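# Move red foam block or yellow sponge to desk

## Task

Check the counter behind the shelving for a red foam block. If one is there, move it onto the desk; if none is there, move the yellow sponge from the coffee table onto the desk. All other objects must stay on their shelf, table or counter, and the coffee table must be standing upright at the end. The robot must not fall over or finish tilted. The object has to rest on the desk by itself at the end, not be held there by the robot.

## Robot and tools

Robot: a Hello Robot Stretch 3 with one arm. It has a two-wheeled base (0.33 m long, 0.34 m wide) that can only drive straight or spin in place, a lift sliding on a mast, and a telescoping arm that sticks out to the robot's right. The gripper reaches forward or back only by driving the base. Spinning pivots about the point between the drive wheels, 0.05 m behind the front edge; with the arm in and wrist folded, the swept circle has radius 0.28 m. An unfolded level wrist reaches outside that circle.

Frames: the base frame has its origin on the floor between the drive wheels, x forward, y left, z up. hand_pose is reported in it, at the point where closed fingertips meet. The odometry frame is the base frame at the start. Heading is positive to the left, range -3.142 to 3.142.

execute_actions takes "actions", a list run in order; an empty list just returns the current state and images. Each action may hold "robot" (a command, a list of up to 8 commands run in sequence, or {"stop": true}), "steps" (1 to 450 control steps at 30 per second; default 1) and "until" (a stop condition, only together with steps). {"steps": n} alone just waits. A command can contain:
- "base": exactly one of {"translate_m": d}, an offset in metres along the current heading from where the base is when the command begins, positive forward, |d| at most 1; or {"rotate_rad": d}, an in-place turn offset in radians, positive counter-clockwise seen from above, |d| at most 3.2.
- "joints": absolute targets by name; unnamed joints keep their targets. lift_m 0 to 1.1 (arm height on the mast); arm_m 0 to 0.52 (extension); wrist_yaw_rad -1.345 to 4.42 (0 along the arm, positive toward the front, 3.0 folded over the base); wrist_pitch_rad -1.57 to 0.451 (0 level, negative tips fingers down); wrist_roll_rad -2.911 to 2.911 (0 fingers side by side); gripper_m -0.089 to 0.179 (wider is higher; actual fingertip gap is 0.007 less when nearly shut, 0.025 less when wide, zero below 0.007); head_pan_rad -3.953 to 1.73 (0 forward, positive left, -1.57 looks along the arm); head_tilt_rad -1.53 to 0.419 (negative looks down).
- "contact_limits": {"arm_m": effort percent 1 to 100}, the motor effort at which that arm motion halts; lower is gentler, too low stops immediately.
- In a list, {"pause_s": s} waits up to 15 s.
A new command acts at once, replaces the goals it names and throws away the rest of any older list. Base and joint motions in one command begin together and continue across later calls and while you are thinking.

Waiting: "until": {"robot": {"status": "ended"}} with steps 450 waits until nothing moves and no list runs. Other conditions compare fields, e.g. {"lift_m": [">", 0.3]} or {"base_status": ["!=", "moving"]}; "any": {"status": "ended"} fires when the first motion ends. Don't wait for exact equality on readings.

zoom_image: "camera" (head_camera, nav_camera or wrist_camera) and "region" [x0, y0, x1, y1] in pixels of that camera's last image, at most 504 by 504. head_camera is 896x504, nav_camera 672x504, wrist_camera 644x364. Head cameras move with head_pan_rad and head_tilt_rad.

finished_scene: "scene" number; ends the current scene permanently once the last command has been held, and the result says if the task succeeded.

Result lines: base_status and joint_status give each motion's state: moving, done (within tolerance), off_target (halted short, maybe still pushing), contact_stop (arm or lift hit something and went slack), time_out, stopped, not_commanded, torque_fault (a wrist servo switched off for 10 s; goals to it are refused). The base_status bracket shows distance moved versus goal. joint_goals, measured_speeds, motor_effort (percent, peak in brackets), base_odometry, base_tilt (degrees, forward/right positive), lidar_m (12 sectors of 30 degrees, first straight ahead, counter-clockwise, plane 0.17 m high), wrist_depth_mm and head_depth_mm (7x7 depth grids), refusals, queue, queue_left. Lines starting refused:, dropped: or replaced: explain rejected goals or abandoned lists. on_its_own reports joints whose goal the robot changed, slack or off joints, loads, and base tilt of 3 degrees or more. If a call has an invalid value, nothing in it runs.

Speed: base goes fast (0.30 m/s, 1.9 rad/s) only when stowed: lift_m under 0.30, arm_m under 0.03, wrist_yaw_rad over 2.54; otherwise 0.10 m/s and 0.63 rad/s.

Gripping: close to a gripper_m smaller than the object's width; to let go, open at least 0.02 beyond where fingertips first touched. Neither the reading nor done proves a grasp, so check cameras. Over-squeezing lets the stall guard weaken the grip; send a new value to re-squeeze.

Safety: fold or unfold the wrist only with lift_m 0.32 to 0.95, wrist_pitch_rad -0.4, roll near 0; once folded the lift may go down to 0.25. With yaw below -0.4 keep pitch at -0.5 or lower. Pushing a fixed object with the gripper above about 0.45 m can tip the robot; never push again after a contact_stop. Don't drive while gripping or pressing on something immovable. If the base snags, reverse the last move in small steps; if tilted, free the gripper and lower lift_m to about 0.2. Avoid drops, knocking things over, hard hits and tipping the coffee table. Objects may get nudged occasionally. Before finishing, wait until all motion has ended, with the object released and resting on the desk.

Each tool is called after "Call:" by a JSON object that holds its "name" and its "arguments".

## Session

I'll start by looking at the scene.

Call:
{"name": "execute_actions", "arguments": {"actions": []}}

Scene clock: 0.00 s.
robot.base_odometry: x=+0.000 y=+0.000 heading=+0.000 (m, m, rad; robot's odometry frame)
robot.turned_by_wheels: +0.000 (rad since the last result)
robot.turned_by_imu: +0.000 (rad since the last result)
robot.base_tilt: forward=-0.6 right=-0.5 (deg)
robot.lidar_m: 0.83 1.58 1.47 1.48 1.08 1.13 1.57 1.54 2.27 1.32 0.88 0.82
robot.head_depth_mm: 848 1145 1145 1131 726 718 829 / 854 1182 1188 1177 757 745 1156 / 862 1237 1251 1221 790 776 1206 / 911 1113 1125 1093 825 813 1198 / 958 893 897 906 866 856 945 / 1770 2302 2283 2261 2266 2178 2014 / 1790 1996 2045 2043 2060 2093 2018
robot.base_status: not_commanded
robot.joint_positions: lift_m=+0.389 arm_m=+0.003 wrist_yaw_rad=+2.928 wrist_pitch_rad=-0.400 wrist_roll_rad=+0.015 gripper_m=+0.037 head_pan_rad=-0.016 head_tilt_rad=-0.014
robot.joint_goals: lift_m=+0.389 arm_m=+0.003 wrist_yaw_rad=+2.928 wrist_pitch_rad=-0.400 wrist_roll_rad=+0.015 gripper_m=+0.037 head_pan_rad=-0.016 head_tilt_rad=-0.014
robot.joint_status: lift_m=not_commanded arm_m=not_commanded wrist_yaw_rad=not_commanded wrist_pitch_rad=not_commanded wrist_roll_rad=not_commanded gripper_m=not_commanded head_pan_rad=not_commanded head_tilt_rad=not_commanded
robot.measured_speeds: translate_m=+0.000 rotate_rad=+0.000 lift_m=+0.000 arm_m=+0.000 wrist_yaw_rad=+0.000 wrist_pitch_rad=+0.000 wrist_roll_rad=+0.000 head_pan_rad=+0.000 head_tilt_rad=+0.000
robot: refusals=0 queue=idle queue_left=0
robot.motor_effort: left_wheel=+0 right_wheel=+0 lift_m=+27 arm_m=+1 wrist_yaw_rad=+0 wrist_pitch_rad=+7 wrist_roll_rad=+0 gripper_m=+0 head_pan_rad=+0 head_tilt_rad=+2 (%)
robot.hand_pose: x=+0.0268 y=+0.0737 z=+0.4058 quat_wxyz=(+0.215, +0.709, +0.065, +0.669) (m; robot's base frame)
robot.wrist_depth_mm: - - - - - - - / - - - - - - - / - - - - - - - / 889 - 924 975 965 - - / 750 753 810 767 801 796 823 / 619 643 - 656 675 658 682 / 542 547 543 556 563 570 582
pictures: head_camera (sideways: a quarter turn clockwise sets it upright), nav_camera (sideways: a quarter turn counterclockwise sets it upright), wrist_camera
Images, in order (width x height): head_camera 896x504, nav_camera 672x504, wrist_camera 644x364.

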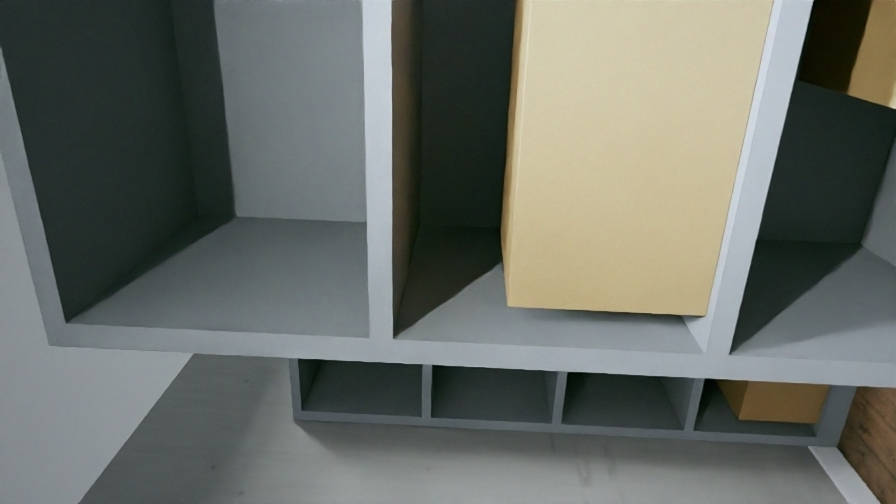

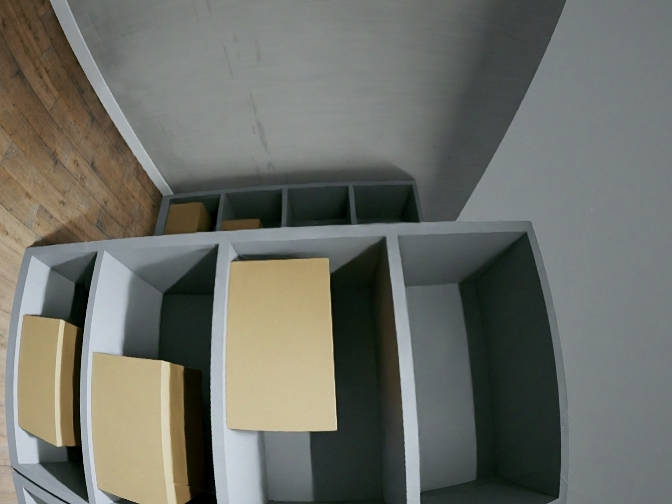

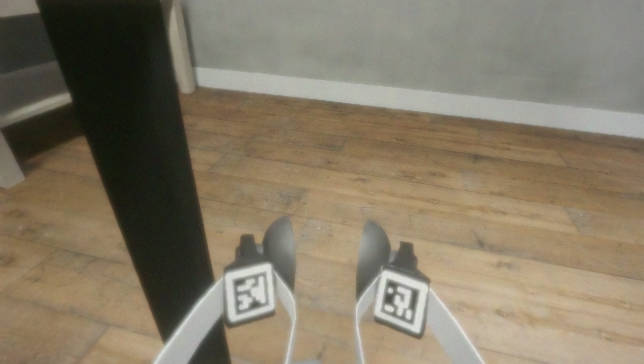

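Call:
{"name": "execute_actions", "arguments": {"actions": [{"robot": {"joints": {"head_pan_rad": 1.2, "head_tilt_rad": -0.5}}, "steps": 120, "until": {"robot": {"status": "ended"}}}]}}

Call:
{"name": "execute_actions", "arguments": {"actions": [{"robot": {"joints": {"head_pan_rad": -1.3, "head_tilt_rad": -0.5}}, "steps": 150, "until": {"robot": {"status": "ended"}}}]}}

Call:
{"name": "execute_actions", "arguments": {"actions": [{"robot": {"joints": {"head_pan_rad": -2.6, "head_tilt_rad": -0.5}}, "steps": 150, "until": {"robot": {"status": "ended"}}}]}}

Call:
{"name": "execute_actions", "arguments": {"actions": [{"robot": {"joints": {"head_pan_rad": -3.8, "head_tilt_rad": -0.5}}, "steps": 150, "until": {"robot": {"status": "ended"}}}]}}

Scene clock: 9.43 s.
robot.base_odometry: x=+0.000 y=+0.000 heading=+0.000 (m, m, rad; robot's odometry frame)
robot.turned_by_wheels: +0.000 (rad since the last result)
robot.turned_by_imu: +0.001 (rad since the last result)
robot.base_tilt: forward=-0.6 right=-0.5 (deg)
robot.lidar_m: 0.83 1.58 1.47 1.48 1.08 1.13 1.57 1.54 2.27 1.33 0.88 0.82
robot.head_depth_mm: 1194 1293 1405 1526 1694 1644 1333 / 1198 1305 1410 1545 1715 1635 1325 / 1214 1306 1426 1550 1727 1617 1320 / 1206 1303 1429 1566 1757 1615 1313 / 1212 1308 1446 1587 1764 1591 1308 / 1226 1326 1437 1596 1766 1592 1299 / 1232 1335 1445 1608 1797 1587 1294
robot.base_status: not_commanded
robot.joint_positions: lift_m=+0.389 arm_m=+0.003 wrist_yaw_rad=+2.928 wrist_pitch_rad=-0.400 wrist_roll_rad=+0.015 gripper_m=+0.037 head_pan_rad=+1.193 head_tilt_rad=-0.494
robot.joint_goals: lift_m=+0.389 arm_m=+0.003 wrist_yaw_rad=+2.928 wrist_pitch_rad=-0.400 wrist_roll_rad=+0.015 gripper_m=+0.037 head_pan_rad=+1.200 head_tilt_rad=-0.500
robot.joint_status: lift_m=not_commanded arm_m=not_commanded wrist_yaw_rad=not_commanded wrist_pitch_rad=not_commanded wrist_roll_rad=not_commanded gripper_m=not_commanded head_pan_rad=done head_tilt_rad=done
robot.measured_speeds: translate_m=+0.000 rotate_rad=+0.000 lift_m=+0.000 arm_m=+0.000 wrist_yaw_rad=+0.000 wrist_pitch_rad=+0.000 wrist_roll_rad=+0.000 head_pan_rad=+0.000 head_tilt_rad=+0.000
robot: refusals=0 queue=done queue_left=0
robot.motor_effort: left_wheel=+0(0) right_wheel=+1(1) lift_m=+27(27) arm_m=+1(1) wrist_yaw_rad=-1(0) wrist_pitch_rad=+7(7) wrist_roll_rad=+1(1) gripper_m=+1(1) head_pan_rad=+3(37) head_tilt_rad=-5(39) (%)
robot.hand_pose: x=+0.0268 y=+0.0737 z=+0.4058 quat_wxyz=(+0.215, +0.709, +0.065, +0.669) (m; robot's base frame)
robot.wrist_depth_mm: - - - - - - - / - - - - - - - / - - - - - - - / 910 - 934 - 996 - - / 745 766 793 787 794 795 816 / 645 635 - 646 671 687 677 / 551 550 551 568 561 574 567
pictures: head_camera (sideways: a quarter turn clockwise sets it upright), nav_camera (sideways: a quarter turn counterclockwise sets it upright), wrist_camera
camera_calibration (this result's frames):
head_camera: T_world_to_cam=[[-0.117576, -0.413072, -0.903077, 1.19034], [-0.932449, 0.358769, -0.0427023, 0.0607413], [0.341635, 0.837052, -0.427351, 0.510065], [0, 0, 0, 1]] pos_world=[0.0223371, 0.0429507, 1.29553]
nav_camera: T_world_to_cam=[[0.179664, 0.404781, 0.89659, -1.12611], [0.937309, -0.347108, -0.031115, 0.0890013], [0.298619, 0.845972, -0.441768, 0.530443], [0, 0, 0, 1]] pos_world=[-0.0395005, 0.0379829, 1.24676]
wrist_camera: T_world_to_cam=[[0.982118, -0.188089, 0.00818988, -0.0132644], [-0.0917294, -0.516052, -0.851632, 0.423637], [0.164409, 0.835651, -0.524077, 0.308039], [0, 0, 0, 1]] pos_world=[0.00124268, -0.0412895, 0.522328]
Images, in order (width x height): head_camera 896x504, nav_camera 672x504, wrist_camera 644x364.

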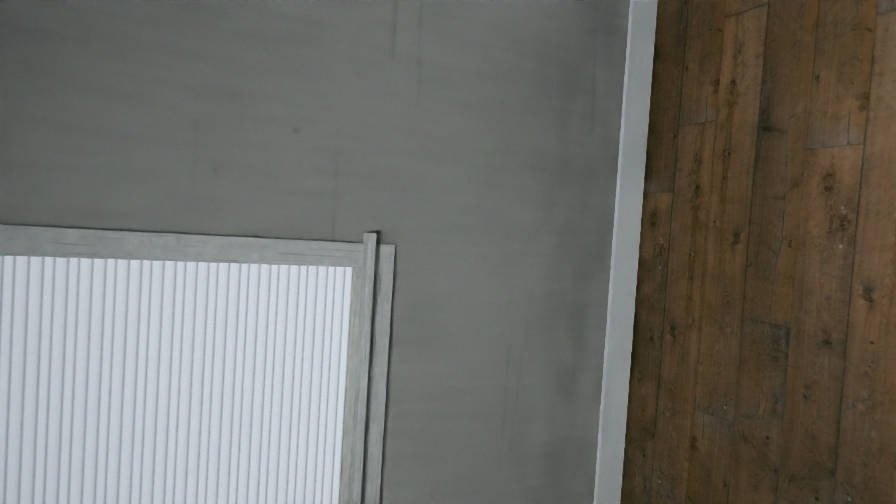

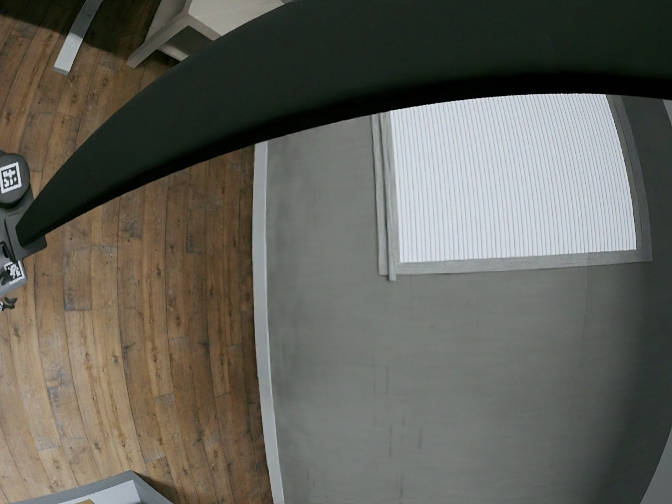

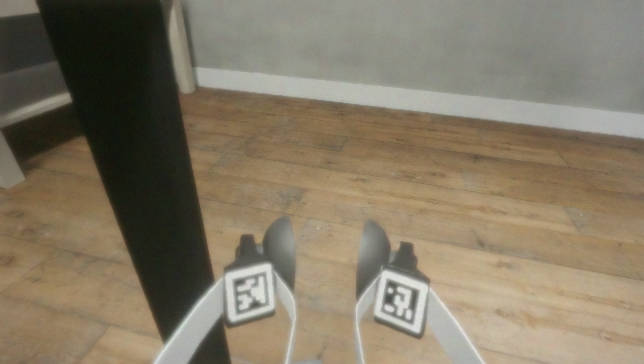

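Scene clock: 11.20 s.
robot.base_odometry: x=+0.000 y=+0.000 heading=+0.000 (m, m, rad; robot's odometry frame)
robot.turned_by_wheels: +0.000 (rad since the last result)
robot.turned_by_imu: +0.000 (rad since the last result)
robot.base_tilt: forward=-0.7 right=-0.6 (deg)
robot.lidar_m: 0.83 1.59 1.47 1.49 1.08 1.13 1.57 1.53 2.27 1.32 0.88 0.82
robot.head_depth_mm: 1971 1847 2147 2412 2123 1648 1340 / 1294 1725 1866 2007 2023 1630 1329 / 1316 1328 1481 1641 1835 1626 1313 / 1399 1153 1236 1718 1575 1565 1312 / 1376 1072 1115 1719 1402 1462 1307 / 1188 1191 1160 1570 1264 1414 1289 / 1167 1263 958 937 1009 1096 1201
robot.base_status: not_commanded
robot.joint_positions: lift_m=+0.389 arm_m=+0.003 wrist_yaw_rad=+2.928 wrist_pitch_rad=-0.400 wrist_roll_rad=+0.015 gripper_m=+0.037 head_pan_rad=-1.293 head_tilt_rad=-0.494
robot.joint_goals: lift_m=+0.389 arm_m=+0.003 wrist_yaw_rad=+2.928 wrist_pitch_rad=-0.400 wrist_roll_rad=+0.015 gripper_m=+0.037 head_pan_rad=-1.300 head_tilt_rad=-0.500
robot.joint_status: lift_m=not_commanded arm_m=not_commanded wrist_yaw_rad=not_commanded wrist_pitch_rad=not_commanded wrist_roll_rad=not_commanded gripper_m=not_commanded head_pan_rad=done head_tilt_rad=done
robot.measured_speeds: translate_m=+0.000 rotate_rad=+0.000 lift_m=+0.000 arm_m=+0.000 wrist_yaw_rad=+0.000 wrist_pitch_rad=+0.000 wrist_roll_rad=+0.000 head_pan_rad=+0.000 head_tilt_rad=+0.000
robot: refusals=0 queue=done queue_left=0
robot.motor_effort: left_wheel=+0(0) right_wheel=+1(1) lift_m=+26(26) arm_m=+1(1) wrist_yaw_rad=+0(0) wrist_pitch_rad=+7(6) wrist_roll_rad=+1(0) gripper_m=-1(0) head_pan_rad=-4(37) head_tilt_rad=-5(4) (%)
robot.hand_pose: x=+0.0268 y=+0.0737 z=+0.4058 quat_wxyz=(+0.215, +0.709, +0.065, +0.669) (m; robot's base frame)
robot.wrist_depth_mm: - - - - - - - / - - - - - - - / - - - - - - - / 936 - 934 982 964 - - / 733 760 803 783 802 822 808 / 643 630 - 657 661 671 685 / 550 551 553 561 553 573 574
pictures: head_camera (sideways: a quarter turn clockwise sets it upright), nav_camera (sideways: a quarter turn counterclockwise sets it upright), wrist_camera
camera_calibration (this result's frames):
head_camera: T_world_to_cam=[[-0.158878, 0.399284, -0.902956, 1.19043], [0.957718, 0.284522, -0.0426993, 0.0492073], [0.239861, -0.871562, -0.427606, 0.511017], [0, 0, 0, 1]] pos_world=[0.0194333, -0.043937, 1.29552]
nav_camera: T_world_to_cam=[[0.104623, -0.430587, 0.896465, -1.12549], [-0.954462, -0.296706, -0.0311216, 0.10055], [0.279387, -0.852385, -0.442021, 0.530889], [0, 0, 0, 1]] pos_world=[0.0653992, -0.00226618, 1.24676]
wrist_camera: T_world_to_cam=[[0.982118, -0.188089, 0.00818988, -0.0132644], [-0.0917294, -0.516052, -0.851632, 0.423637], [0.164409, 0.835651, -0.524077, 0.308039], [0, 0, 0, 1]] pos_world=[0.00124268, -0.0412895, 0.522328]
Images, in order (width x height): head_camera 896x504, nav_camera 672x504, wrist_camera 644x364.

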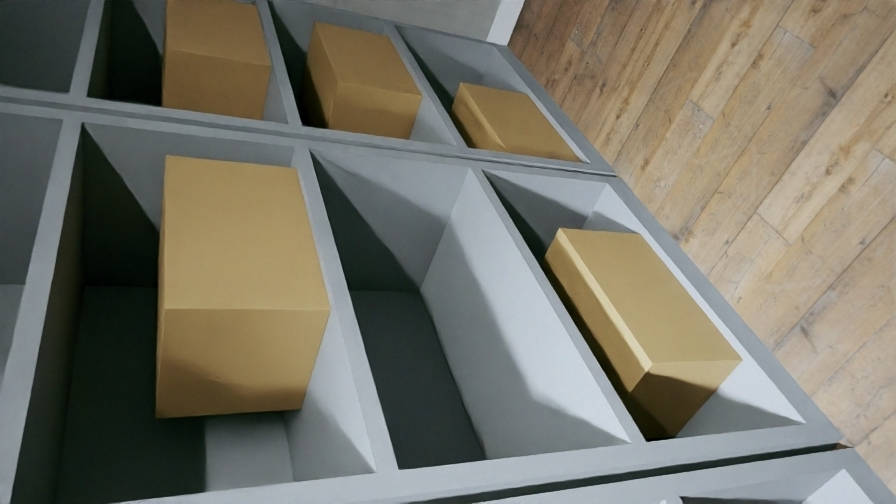

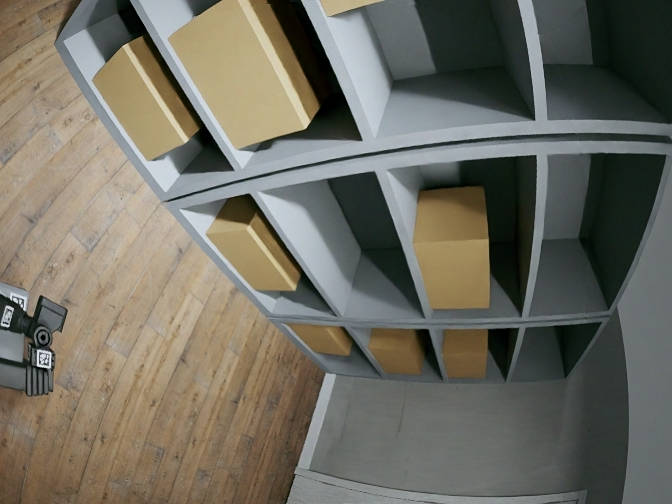

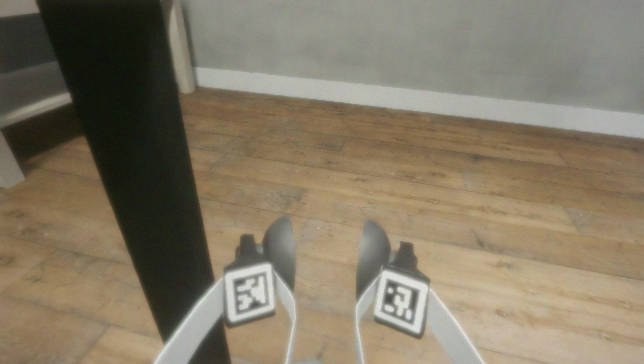

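Scene clock: 12.43 s.
robot.base_odometry: x=+0.000 y=+0.000 heading=+0.000 (m, m, rad; robot's odometry frame)
robot.turned_by_wheels: +0.000 (rad since the last result)
robot.turned_by_imu: +0.000 (rad since the last result)
robot.base_tilt: forward=-0.6 right=-0.5 (deg)
robot.lidar_m: 0.83 1.59 1.47 1.49 1.08 1.13 1.58 1.54 2.27 1.32 0.88 0.82
robot.head_depth_mm: 1653 1724 1791 1369 1894 1645 1337 / 1828 1935 2043 1347 1896 1620 1325 / 2068 2207 2366 1512 1999 1628 1317 / 2288 2447 2664 2627 2090 1601 1315 / 2190 2332 2561 2728 2071 1607 1305 / 2023 2190 2366 2542 2050 1589 1302 / 1926 2055 2203 2405 2039 1586 1292
robot.base_status: not_commanded
robot.joint_positions: lift_m=+0.389 arm_m=+0.003 wrist_yaw_rad=+2.928 wrist_pitch_rad=-0.400 wrist_roll_rad=+0.015 gripper_m=+0.037 head_pan_rad=-2.593 head_tilt_rad=-0.494
robot.joint_goals: lift_m=+0.389 arm_m=+0.003 wrist_yaw_rad=+2.928 wrist_pitch_rad=-0.400 wrist_roll_rad=+0.015 gripper_m=+0.037 head_pan_rad=-2.600 head_tilt_rad=-0.500
robot.joint_status: lift_m=not_commanded arm_m=not_commanded wrist_yaw_rad=not_commanded wrist_pitch_rad=not_commanded wrist_roll_rad=not_commanded gripper_m=not_commanded head_pan_rad=done head_tilt_rad=done
robot.measured_speeds: translate_m=+0.000 rotate_rad=+0.000 lift_m=+0.000 arm_m=+0.000 wrist_yaw_rad=+0.000 wrist_pitch_rad=+0.000 wrist_roll_rad=+0.000 head_pan_rad=+0.000 head_tilt_rad=+0.000
robot: refusals=0 queue=done queue_left=0
robot.motor_effort: left_wheel=+0(0) right_wheel=+1(1) lift_m=+26(26) arm_m=+1(1) wrist_yaw_rad=+0(0) wrist_pitch_rad=+7(7) wrist_roll_rad=+1(1) gripper_m=-1(1) head_pan_rad=-3(38) head_tilt_rad=-5(6) (%)
robot.hand_pose: x=+0.0268 y=+0.0737 z=+0.4058 quat_wxyz=(+0.215, +0.709, +0.065, +0.669) (m; robot's base frame)
robot.wrist_depth_mm: - - - - - - - / - - - - - - - / - - - - - - - / 910 - 931 - 997 - - / 747 745 794 812 817 790 811 / 640 631 - 644 674 661 684 / 549 550 538 558 544 582 581
pictures: head_camera (sideways: a quarter turn clockwise sets it upright), nav_camera (sideways: a quarter turn counterclockwise sets it upright), wrist_camera
camera_calibration (this result's frames):
head_camera: T_world_to_cam=[[0.342257, 0.259911, -0.902943, 1.18736], [0.530344, -0.846707, -0.042699, 0.0518138], [-0.775626, -0.464256, -0.427634, 0.517248], [0, 0, 0, 1]] pos_world=[-0.032669, -0.0246005, 1.29552]
nav_camera: T_world_to_cam=[[-0.386933, -0.216006, 0.896451, -1.12248], [-0.541211, 0.840311, -0.0311223, 0.0980298], [-0.746575, -0.497211, -0.442049, 0.537184], [0, 0, 0, 1]] pos_world=[0.0197804, -0.0577435, 1.24676]
wrist_camera: T_world_to_cam=[[0.982118, -0.188089, 0.00818971, -0.0132643], [-0.0917296, -0.516052, -0.851632, 0.423637], [0.164409, 0.835651, -0.524077, 0.308039], [0, 0, 0, 1]] pos_world=[0.0012427, -0.0412895, 0.522328]
Images, in order (width x height): head_camera 896x504, nav_camera 672x504, wrist_camera 644x364.

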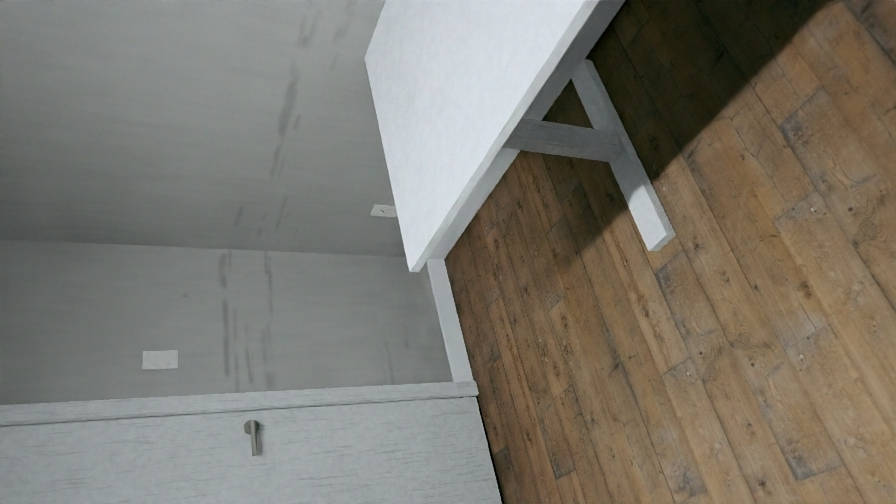

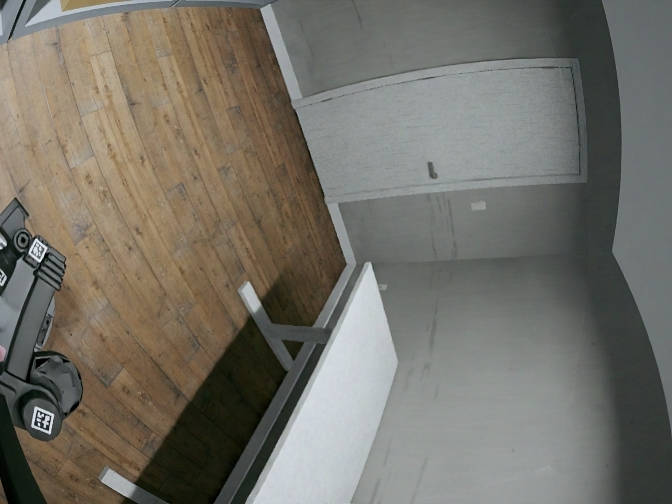

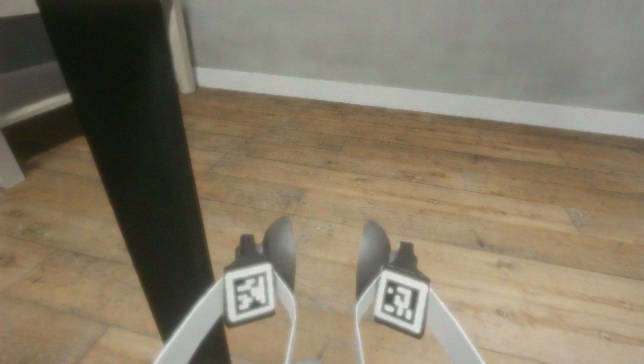

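Scene clock: 13.63 s.
robot.base_odometry: x=+0.000 y=+0.000 heading=+0.000 (m, m, rad; robot's odometry frame)
robot.turned_by_wheels: +0.000 (rad since the last result)
robot.turned_by_imu: +0.000 (rad since the last result)
robot.base_tilt: forward=-0.6 right=-0.6 (deg)
robot.lidar_m: 0.83 1.58 1.47 1.48 1.08 1.13 1.58 1.54 2.27 1.32 0.88 0.82
robot.head_depth_mm: 1415 1540 1681 1825 - - - / 1374 1509 1657 1770 1445 1539 1370 / 1351 1478 1610 1736 1575 1522 1322 / 1316 1433 1567 1397 1063 1614 1311 / 1306 1415 1535 1304 1013 1543 1305 / 1276 1367 1490 1291 1001 1581 1302 / 1248 1347 1455 1276 989 1576 1290
robot.base_status: not_commanded
robot.joint_positions: lift_m=+0.389 arm_m=+0.003 wrist_yaw_rad=+2.928 wrist_pitch_rad=-0.400 wrist_roll_rad=+0.015 gripper_m=+0.037 head_pan_rad=-3.793 head_tilt_rad=-0.494
robot.joint_goals: lift_m=+0.389 arm_m=+0.003 wrist_yaw_rad=+2.928 wrist_pitch_rad=-0.400 wrist_roll_rad=+0.015 gripper_m=+0.037 head_pan_rad=-3.800 head_tilt_rad=-0.500
robot.joint_status: lift_m=not_commanded arm_m=not_commanded wrist_yaw_rad=not_commanded wrist_pitch_rad=not_commanded wrist_roll_rad=not_commanded gripper_m=not_commanded head_pan_rad=done head_tilt_rad=done
robot.measured_speeds: translate_m=+0.000 rotate_rad=+0.000 lift_m=+0.000 arm_m=+0.000 wrist_yaw_rad=+0.000 wrist_pitch_rad=+0.000 wrist_roll_rad=+0.000 head_pan_rad=+0.000 head_tilt_rad=+0.000
robot: refusals=0 queue=done queue_left=0
robot.motor_effort: left_wheel=+0(0) right_wheel=+1(1) lift_m=+26(27) arm_m=+1(1) wrist_yaw_rad=+0(0) wrist_pitch_rad=+7(7) wrist_roll_rad=+1(1) gripper_m=+0(1) head_pan_rad=-4(37) head_tilt_rad=-5(6) (%)
robot.hand_pose: x=+0.0268 y=+0.0737 z=+0.4058 quat_wxyz=(+0.215, +0.709, +0.065, +0.669) (m; robot's base frame)
robot.wrist_depth_mm: - - - - - - - / - - - - - - - / - - - - - - - / 929 - 942 948 974 - - / 735 757 810 800 796 808 814 / 631 645 - 661 673 690 684 / 542 546 552 560 549 568 579
pictures: head_camera (sideways: a quarter turn clockwise sets it upright), nav_camera (sideways: a quarter turn counterclockwise sets it upright), wrist_camera
camera_calibration (this result's frames):
head_camera: T_world_to_cam=[[0.366283, -0.224828, -0.902933, 1.1872], [-0.596988, -0.801113, -0.0426987, 0.0586902], [-0.713752, 0.554681, -0.427654, 0.516898], [0, 0, 0, 1]] pos_world=[-0.0308767, 0.02722, 1.29552]
nav_camera: T_world_to_cam=[[-0.341551, 0.282377, 0.896441, -1.12274], [0.587091, 0.808923, -0.0311228, 0.0911478], [-0.73394, 0.515662, -0.442069, 0.537133], [0, 0, 0, 1]] pos_world=[-0.042761, -0.0336753, 1.24676]
wrist_camera: T_world_to_cam=[[0.982118, -0.188089, 0.00818974, -0.0132643], [-0.0917296, -0.516052, -0.851632, 0.423637], [0.164409, 0.835651, -0.524077, 0.308039], [0, 0, 0, 1]] pos_world=[0.00124269, -0.0412895, 0.522328]
Images, in order (width x height): head_camera 896x504, nav_camera 672x504, wrist_camera 644x364.

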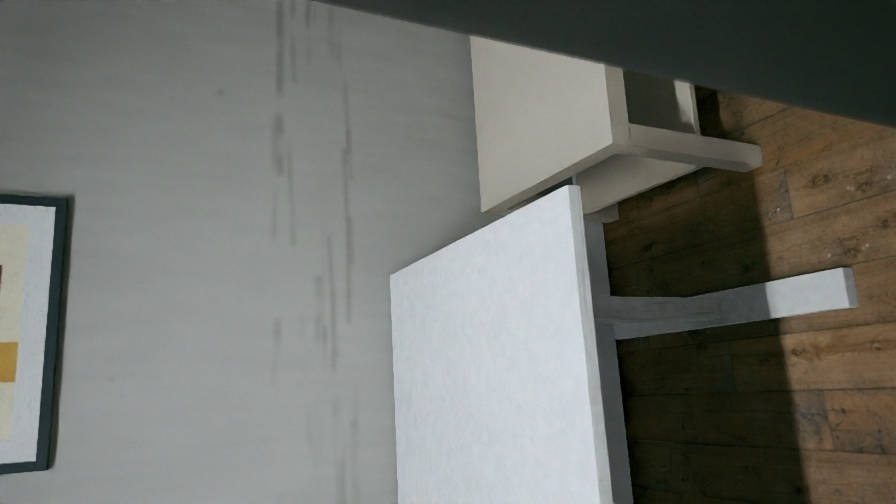

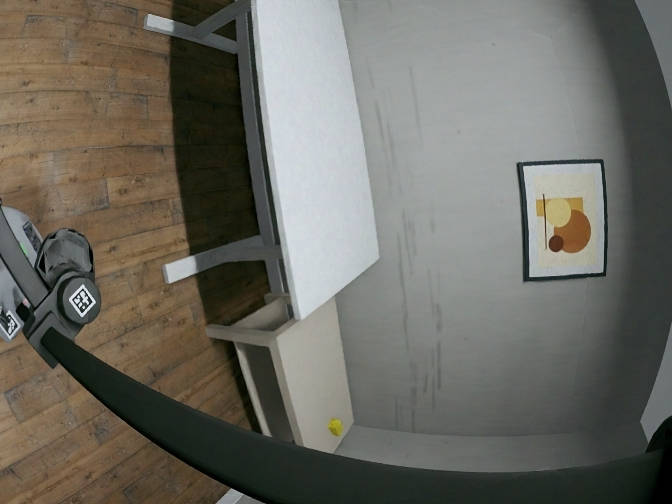

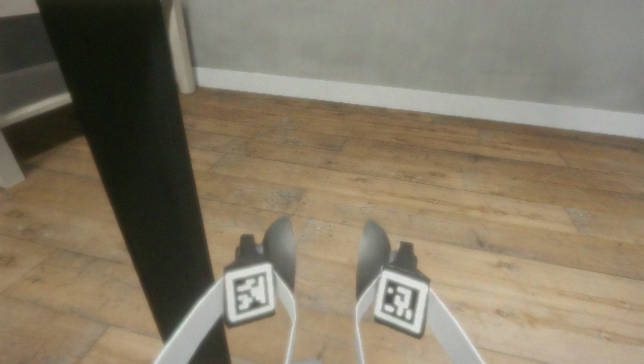

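Call:
{"name": "execute_actions", "arguments": {"actions": [{"robot": [{"joints": {"lift_m": 0.27, "head_pan_rad": 0.0, "head_tilt_rad": -0.6}}, {"base": {"rotate_rad": 0.70}}, {"base": {"translate_m": 1.0}}, {"base": {"rotate_rad": -1.13}}], "steps": 450, "until": {"robot": {"status": "ended"}}}]}}

Scene clock: 47.27 s.
robot.base_odometry: x=+0.765 y=+0.644 heading=-0.430 (m, m, rad; robot's odometry frame)
robot.turned_by_wheels: -0.430 (rad since the last result)
robot.turned_by_imu: -0.426 (rad since the last result)
robot.base_tilt: forward=-0.7 right=-0.5 (deg)
robot.lidar_m: 1.44 0.84 0.61 0.58 0.60 0.81 1.48 1.46 2.50 1.59 0.52 0.53
robot.head_depth_mm: 2281 2501 2788 2506 1765 1012 990 / 1378 1352 1602 2342 1869 1492 1220 / 1536 1623 1809 1695 1788 1486 1232 / 1541 1634 1481 1801 1804 1484 1229 / 1546 1619 1473 1685 1774 1474 1231 / 1545 1624 1804 1687 1751 1466 1220 / 1511 1451 1587 1624 1695 1459 1221
robot.base_status: done (rotate_rad -1.1299 of -1.1300)
robot.joint_positions: lift_m=+0.271 arm_m=+0.003 wrist_yaw_rad=+2.928 wrist_pitch_rad=-0.400 wrist_roll_rad=+0.015 gripper_m=+0.037 head_pan_rad=-0.007 head_tilt_rad=-0.594
robot.joint_goals: lift_m=+0.270 arm_m=+0.003 wrist_yaw_rad=+2.928 wrist_pitch_rad=-0.400 wrist_roll_rad=+0.015 gripper_m=+0.037 head_pan_rad=+0.000 head_tilt_rad=-0.600
robot.joint_status: lift_m=done arm_m=not_commanded wrist_yaw_rad=not_commanded wrist_pitch_rad=not_commanded wrist_roll_rad=not_commanded gripper_m=not_commanded head_pan_rad=done head_tilt_rad=done
robot.measured_speeds: translate_m=+0.000 rotate_rad=+0.000 lift_m=+0.000 arm_m=+0.000 wrist_yaw_rad=+0.000 wrist_pitch_rad=+0.000 wrist_roll_rad=+0.000 head_pan_rad=+0.000 head_tilt_rad=+0.000
robot: refusals=0 queue=done queue_left=0
robot.motor_effort: left_wheel=+1(8) right_wheel=-1(11) lift_m=+9(27) arm_m=+1(1) wrist_yaw_rad=+0(1) wrist_pitch_rad=+7(7) wrist_roll_rad=+0(1) gripper_m=+0(0) head_pan_rad=+3(37) head_tilt_rad=-4(18) (%)
robot.hand_pose: x=+0.0268 y=+0.0737 z=+0.2874 quat_wxyz=(+0.215, +0.709, +0.065, +0.669) (m; robot's base frame)
robot.wrist_depth_mm: 494 - 548 586 608 634 669 / 541 - 594 617 669 698 743 / 592 - 646 680 713 734 809 / 626 - 672 718 752 766 799 / 592 567 619 610 618 635 633 / 487 491 - 524 516 526 516 / - - - 451 422 450 447
pictures: head_camera (sideways: a quarter turn clockwise sets it upright), nav_camera (sideways: a quarter turn counterclockwise sets it upright), wrist_camera
camera_calibration (this result's frames):
head_camera: T_world_to_cam=[[-0.51565, -0.0395973, -0.855884, 1.13121], [-0.00797673, 0.99911, -0.0414178, 0.0534242], [0.856762, -0.0145299, -0.515507, 0.621631], [0, 0, 0, 1]] pos_world=[0.0511445, 0.000448435, 1.29085]
nav_camera: T_world_to_cam=[[0.529714, -0.0212657, 0.84791, -1.06476], [0.0131702, -0.999359, -0.0332919, 0.0974685], [0.848074, 0.0288024, -0.529094, 0.640717], [0, 0, 0, 1]] pos_world=[0.019358, 0.056309, 1.24506]
wrist_camera: T_world_to_cam=[[0.982118, -0.188089, 0.00818948, -0.0122975], [-0.0917327, -0.516067, -0.851622, 0.322808], [0.164407, 0.835642, -0.524092, 0.246017], [0, 0, 0, 1]] pos_world=[0.00124266, -0.0413048, 0.403947]
Images, in order (width x height): head_camera 896x504, nav_camera 672x504, wrist_camera 644x364.

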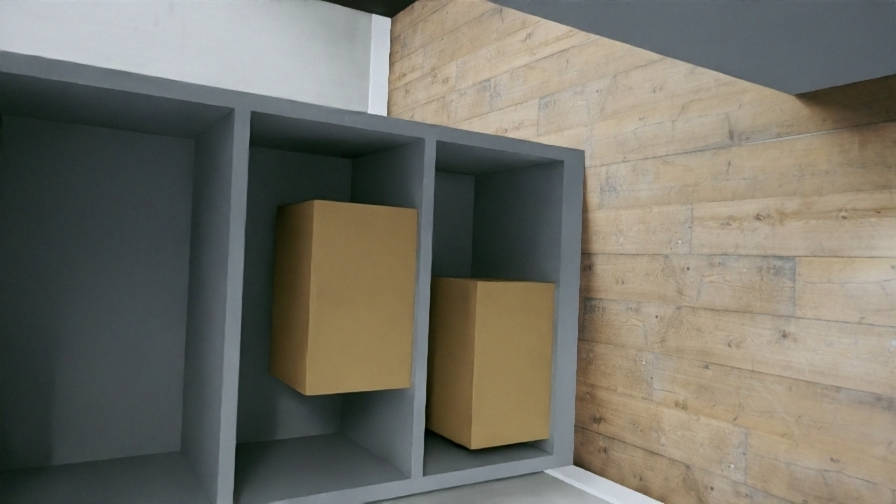

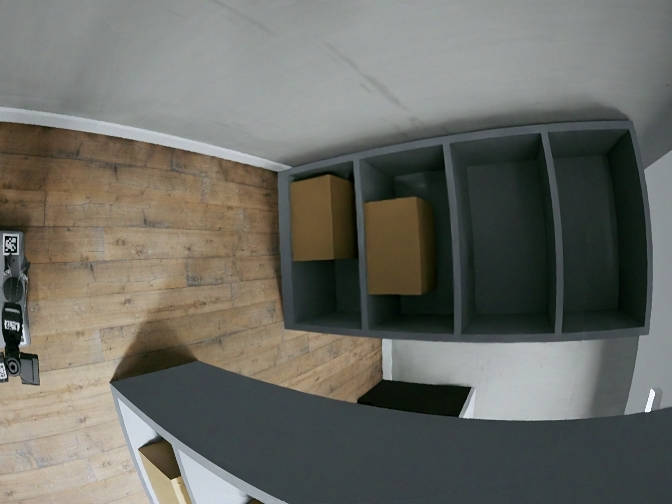

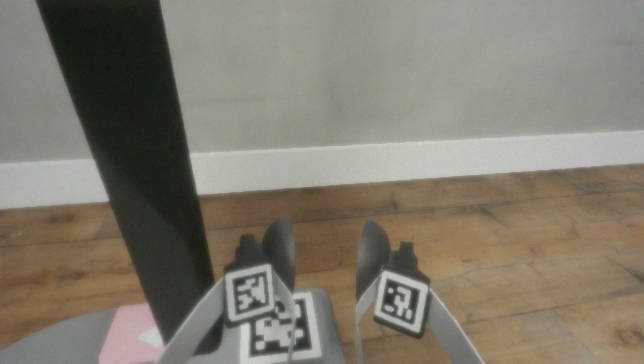

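Call:
{"name": "execute_actions", "arguments": {"actions": [{"robot": [{"base": {"translate_m": 1.0}, "joints": {"head_pan_rad": 0.5, "head_tilt_rad": -0.4}}, {"base": {"translate_m": 0.12}}, {"base": {"rotate_rad": -1.57}}], "steps": 450, "until": {"robot": {"status": "ended"}}}]}}

Scene clock: 75.27 s.
robot.base_odometry: x=+1.783 y=+0.177 heading=-2.000 (m, m, rad; robot's odometry frame)
robot.turned_by_wheels: -1.570 (rad since the last result)
robot.turned_by_imu: -1.563 (rad since the last result)
robot.base_tilt: forward=-0.6 right=-0.6 (deg)
robot.lidar_m: 1.20 0.43 0.42 0.33 0.33 0.45 0.60 0.62 0.86 2.34 0.51 0.48
robot.head_depth_mm: 2653 2796 2949 3010 2436 1789 1429 / 2815 2945 3112 3247 2409 1784 1420 / 2929 3095 2832 2954 2388 1761 1414 / 2792 3000 2355 2266 2344 1755 1412 / 2362 2544 1998 1885 2061 1738 1394 / 2092 2198 2156 1597 1722 1685 1313 / 319 336 354 380 410 433 497
robot.base_status: done (rotate_rad -1.5699 of -1.5700)
robot.joint_positions: lift_m=+0.271 arm_m=+0.003 wrist_yaw_rad=+2.928 wrist_pitch_rad=-0.400 wrist_roll_rad=+0.015 gripper_m=+0.037 head_pan_rad=+0.493 head_tilt_rad=-0.407
robot.joint_goals: lift_m=+0.270 arm_m=+0.003 wrist_yaw_rad=+2.928 wrist_pitch_rad=-0.400 wrist_roll_rad=+0.015 gripper_m=+0.037 head_pan_rad=+0.500 head_tilt_rad=-0.400
robot.joint_status: lift_m=done arm_m=not_commanded wrist_yaw_rad=not_commanded wrist_pitch_rad=not_commanded wrist_roll_rad=not_commanded gripper_m=not_commanded head_pan_rad=done head_tilt_rad=done
robot.measured_speeds: translate_m=+0.000 rotate_rad=+0.000 lift_m=+0.000 arm_m=+0.000 wrist_yaw_rad=+0.000 wrist_pitch_rad=+0.000 wrist_roll_rad=+0.000 head_pan_rad=+0.000 head_tilt_rad=+0.000
robot: refusals=0 queue=done queue_left=0
robot.motor_effort: left_wheel=+1(10) right_wheel=-1(8) lift_m=+9(9) arm_m=+1(1) wrist_yaw_rad=+0(1) wrist_pitch_rad=+7(7) wrist_roll_rad=+0(1) gripper_m=-1(0) head_pan_rad=+3(31) head_tilt_rad=+4(26) (%)
robot.hand_pose: x=+0.0268 y=+0.0736 z=+0.2874 quat_wxyz=(+0.215, +0.709, +0.065, +0.669) (m; robot's base frame)
robot.wrist_depth_mm: 338 - 699 735 647 394 - / 314 - 741 791 646 404 - / 338 - 581 796 679 434 - / 379 - 539 599 586 497 791 / 403 426 482 491 519 596 646 / 422 446 - 487 524 514 523 / - - - 449 422 450 446
pictures: head_camera (sideways: a quarter turn clockwise sets it upright), nav_camera (sideways: a quarter turn counterclockwise sets it upright), wrist_camera
camera_calibration (this result's frames):
head_camera: T_world_to_cam=[[-0.286154, -0.20279, -0.936479, 1.23495], [-0.479053, 0.876709, -0.0434663, 0.058975], [0.829834, 0.436184, -0.348021, 0.403852], [0, 0, 0, 1]] pos_world=[0.0465088, 0.0225785, 1.29962]
nav_camera: T_world_to_cam=[[0.328757, 0.156702, 0.931324, -1.17234], [0.49583, -0.867935, -0.0289913, 0.0889329], [0.803786, 0.47131, -0.363037, 0.424907], [0, 0, 0, 1]] pos_world=[-0.00021439, 0.0606337, 1.24867]
wrist_camera: T_world_to_cam=[[0.982118, -0.188089, 0.00818963, -0.0123007], [-0.0917324, -0.516067, -0.851622, 0.322798], [0.164407, 0.835642, -0.524092, 0.246031], [0, 0, 0, 1]] pos_world=[0.00124263, -0.0413218, 0.403946]
Images, in order (width x height): head_camera 896x504, nav_camera 672x504, wrist_camera 644x364.

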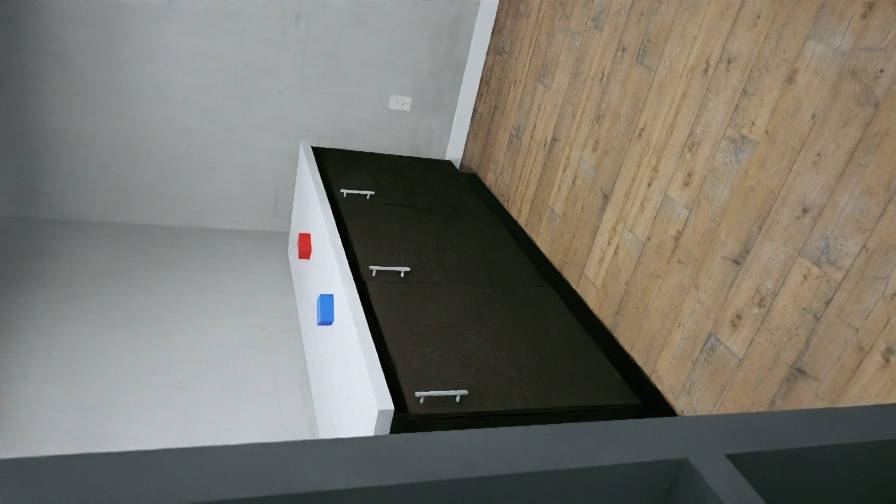

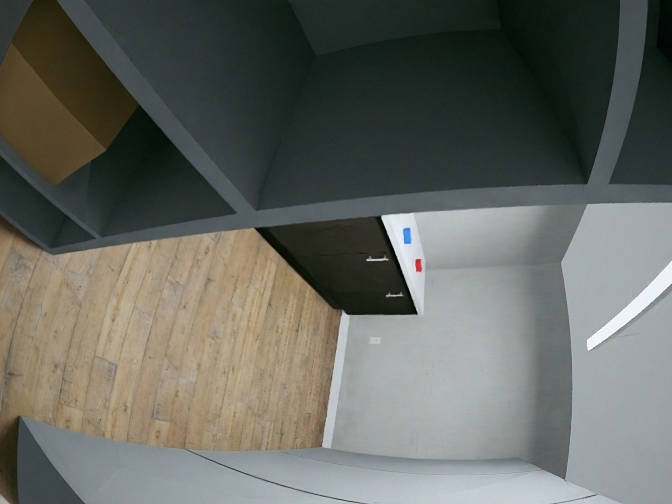

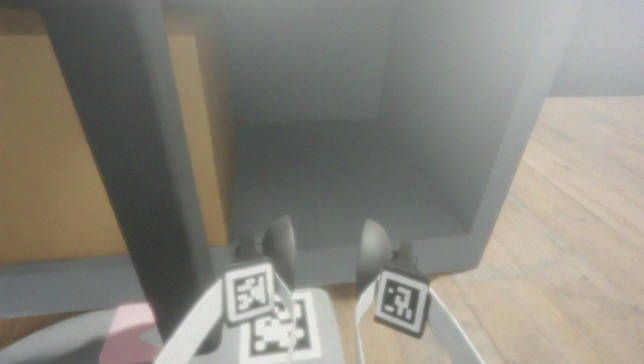

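Call:
{"name": "zoom_image", "arguments": {"camera": "head_camera", "region": [250, 130, 480, 450]}}

Region (250, 130, 480, 450) of head_camera's 896x504 image, scaled by 1.575, with more detail than that image has; it fills the left 362 columns of this view, and the rest is white.

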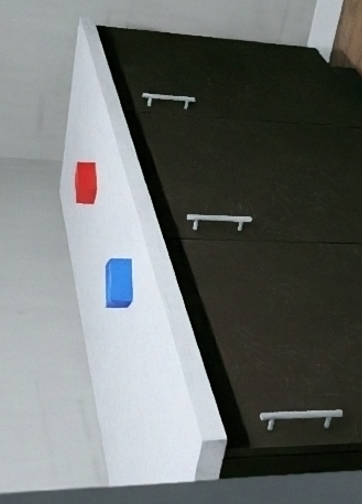

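Call:
{"name": "execute_actions", "arguments": {"actions": [{"robot": [{"base": {"translate_m": 0.5}, "joints": {"head_pan_rad": -1.57, "head_tilt_rad": -0.6}}, {"base": {"rotate_rad": 0.27}}, {"base": {"translate_m": 1.0}}, {"base": {"translate_m": 1.0}}, {"base": {"rotate_rad": 2.87}}, {"joints": {"lift_m": 0.93}}], "steps": 450, "until": {"robot": {"status": "ended"}}}, {"steps": 450, "until": {"robot": {"status": "ended"}}}]}}

Scene clock: 133.47 s.
robot.base_odometry: x=+1.258 y=-2.252 heading=+1.140 (m, m, rad; robot's odometry frame)
robot.turned_by_wheels: +3.140 (rad since the last result)
robot.turned_by_imu: +3.134 (rad since the last result)
robot.base_tilt: forward=-0.7 right=-0.6 (deg)
robot.lidar_m: 2.09 1.23 0.87 0.83 0.86 0.79 0.75 0.77 0.56 0.53 0.55 0.73
robot.head_depth_mm: 910 1004 1060 751 631 - - / 918 1004 1066 742 645 727 - / 916 1006 1069 736 646 728 - / 918 1005 1071 728 646 739 - / 914 1003 1066 723 647 721 - / 912 1007 1054 717 648 754 - / 916 1009 1039 710 648 760 904
robot.base_status: done (rotate_rad +2.8699 of +2.8700)
robot.joint_positions: lift_m=+0.929 arm_m=+0.003 wrist_yaw_rad=+2.928 wrist_pitch_rad=-0.400 wrist_roll_rad=+0.015 gripper_m=+0.037 head_pan_rad=-1.563 head_tilt_rad=-0.593
robot.joint_goals: lift_m=+0.930 arm_m=+0.003 wrist_yaw_rad=+2.928 wrist_pitch_rad=-0.400 wrist_roll_rad=+0.015 gripper_m=+0.037 head_pan_rad=-1.570 head_tilt_rad=-0.600
robot.joint_status: lift_m=done arm_m=not_commanded wrist_yaw_rad=not_commanded wrist_pitch_rad=not_commanded wrist_roll_rad=not_commanded gripper_m=not_commanded head_pan_rad=done head_tilt_rad=done
robot.measured_speeds: translate_m=+0.000 rotate_rad=+0.000 lift_m=+0.000 arm_m=+0.000 wrist_yaw_rad=+0.000 wrist_pitch_rad=+0.000 wrist_roll_rad=+0.000 head_pan_rad=+0.000 head_tilt_rad=+0.000
robot: refusals=0 queue=done queue_left=0
robot.motor_effort: left_wheel=-1(10) right_wheel=+3(14) lift_m=+41(45) arm_m=+1(0) wrist_yaw_rad=+0(1) wrist_pitch_rad=+7(7) wrist_roll_rad=+0(0) gripper_m=+0(0) head_pan_rad=-3(38) head_tilt_rad=-5(25) (%)
robot.hand_pose: x=+0.0268 y=+0.0736 z=+0.9458 quat_wxyz=(+0.215, +0.709, +0.065, +0.669) (m; robot's base frame)
robot.wrist_depth_mm: 693 - 760 812 879 884 991 / 735 - 808 884 902 969 - / 800 - 917 951 - - - / 906 - - - - - - / 982 - - - - - - / - - - - - - - / - - - - - - -
pictures: head_camera (sideways: a quarter turn clockwise sets it upright), nav_camera (sideways: a quarter turn counterclockwise sets it upright), wrist_camera
camera_calibration (this result's frames):
head_camera: T_world_to_cam=[[-0.0470642, 0.514831, -0.855999, 1.1285], [0.99889, 0.0224451, -0.0414212, 0.0472867], [-0.00211194, -0.856998, -0.515316, 0.626621], [0, 0, 0, 1]] pos_world=[0.00720118, -0.0450358, 1.29086]
nav_camera: T_world_to_cam=[[-0.0135887, -0.529777, 0.848028, -1.0616], [-0.999063, -0.0276583, -0.0332874, 0.103637], [0.0410899, -0.847686, -0.528905, 0.645393], [0, 0, 0, 1]] pos_world=[0.0625953, -0.0124533, 1.24507]
wrist_camera: T_world_to_cam=[[0.982118, -0.188089, 0.00818785, -0.0176982], [-0.0917425, -0.51611, -0.851595, 0.883443], [0.164402, 0.835616, -0.524136, 0.591163], [0, 0, 0, 1]] pos_world=[0.00124265, -0.0413608, 1.06233]
Images, in order (width x height): head_camera 896x504, nav_camera 672x504, wrist_camera 644x364.

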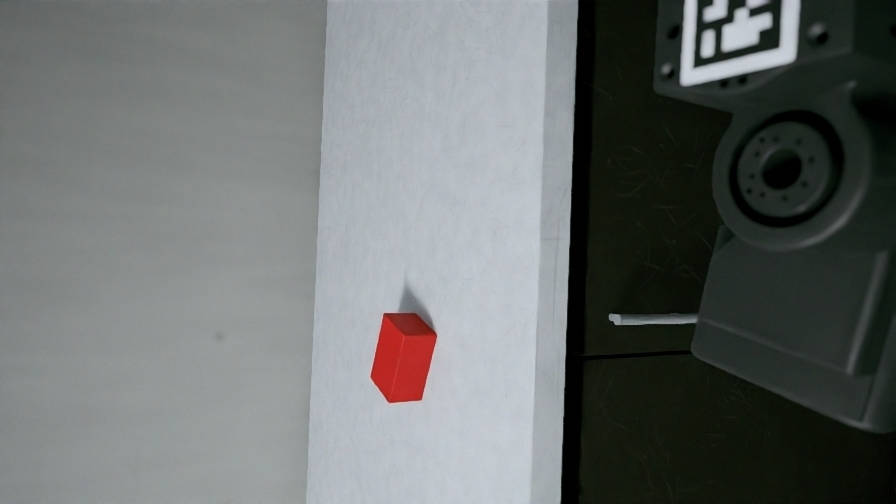

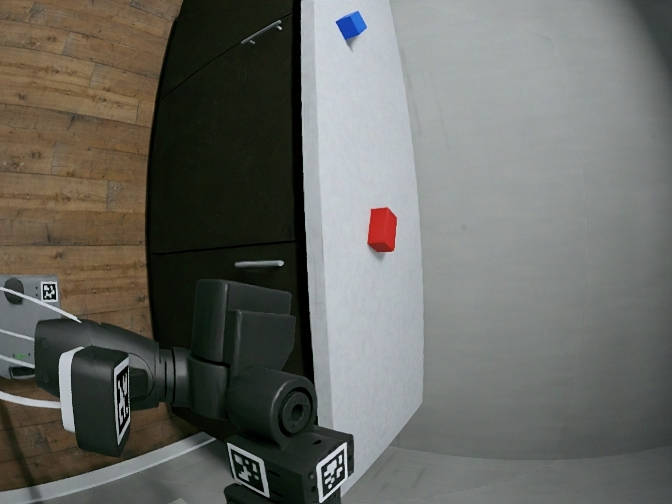

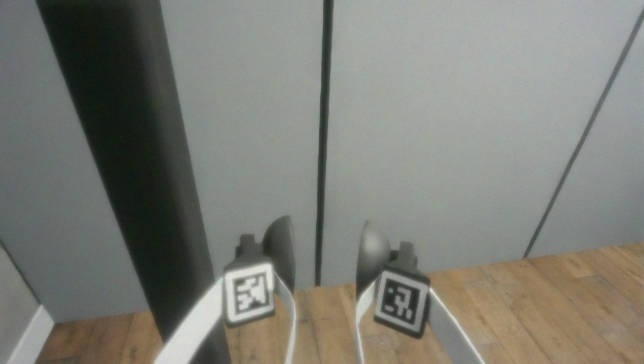

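Call:
{"name": "zoom_image", "arguments": {"camera": "head_camera", "region": [340, 270, 480, 430]}}

Region (340, 270, 480, 430) of head_camera's 896x504 image, scaled by 3.150, with more detail than that image has; it fills the left 441 columns of this view, and the rest is white.

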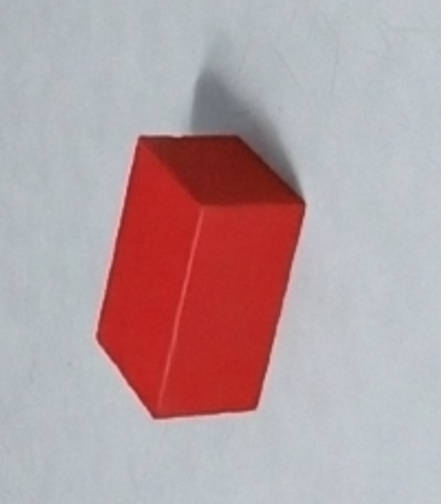

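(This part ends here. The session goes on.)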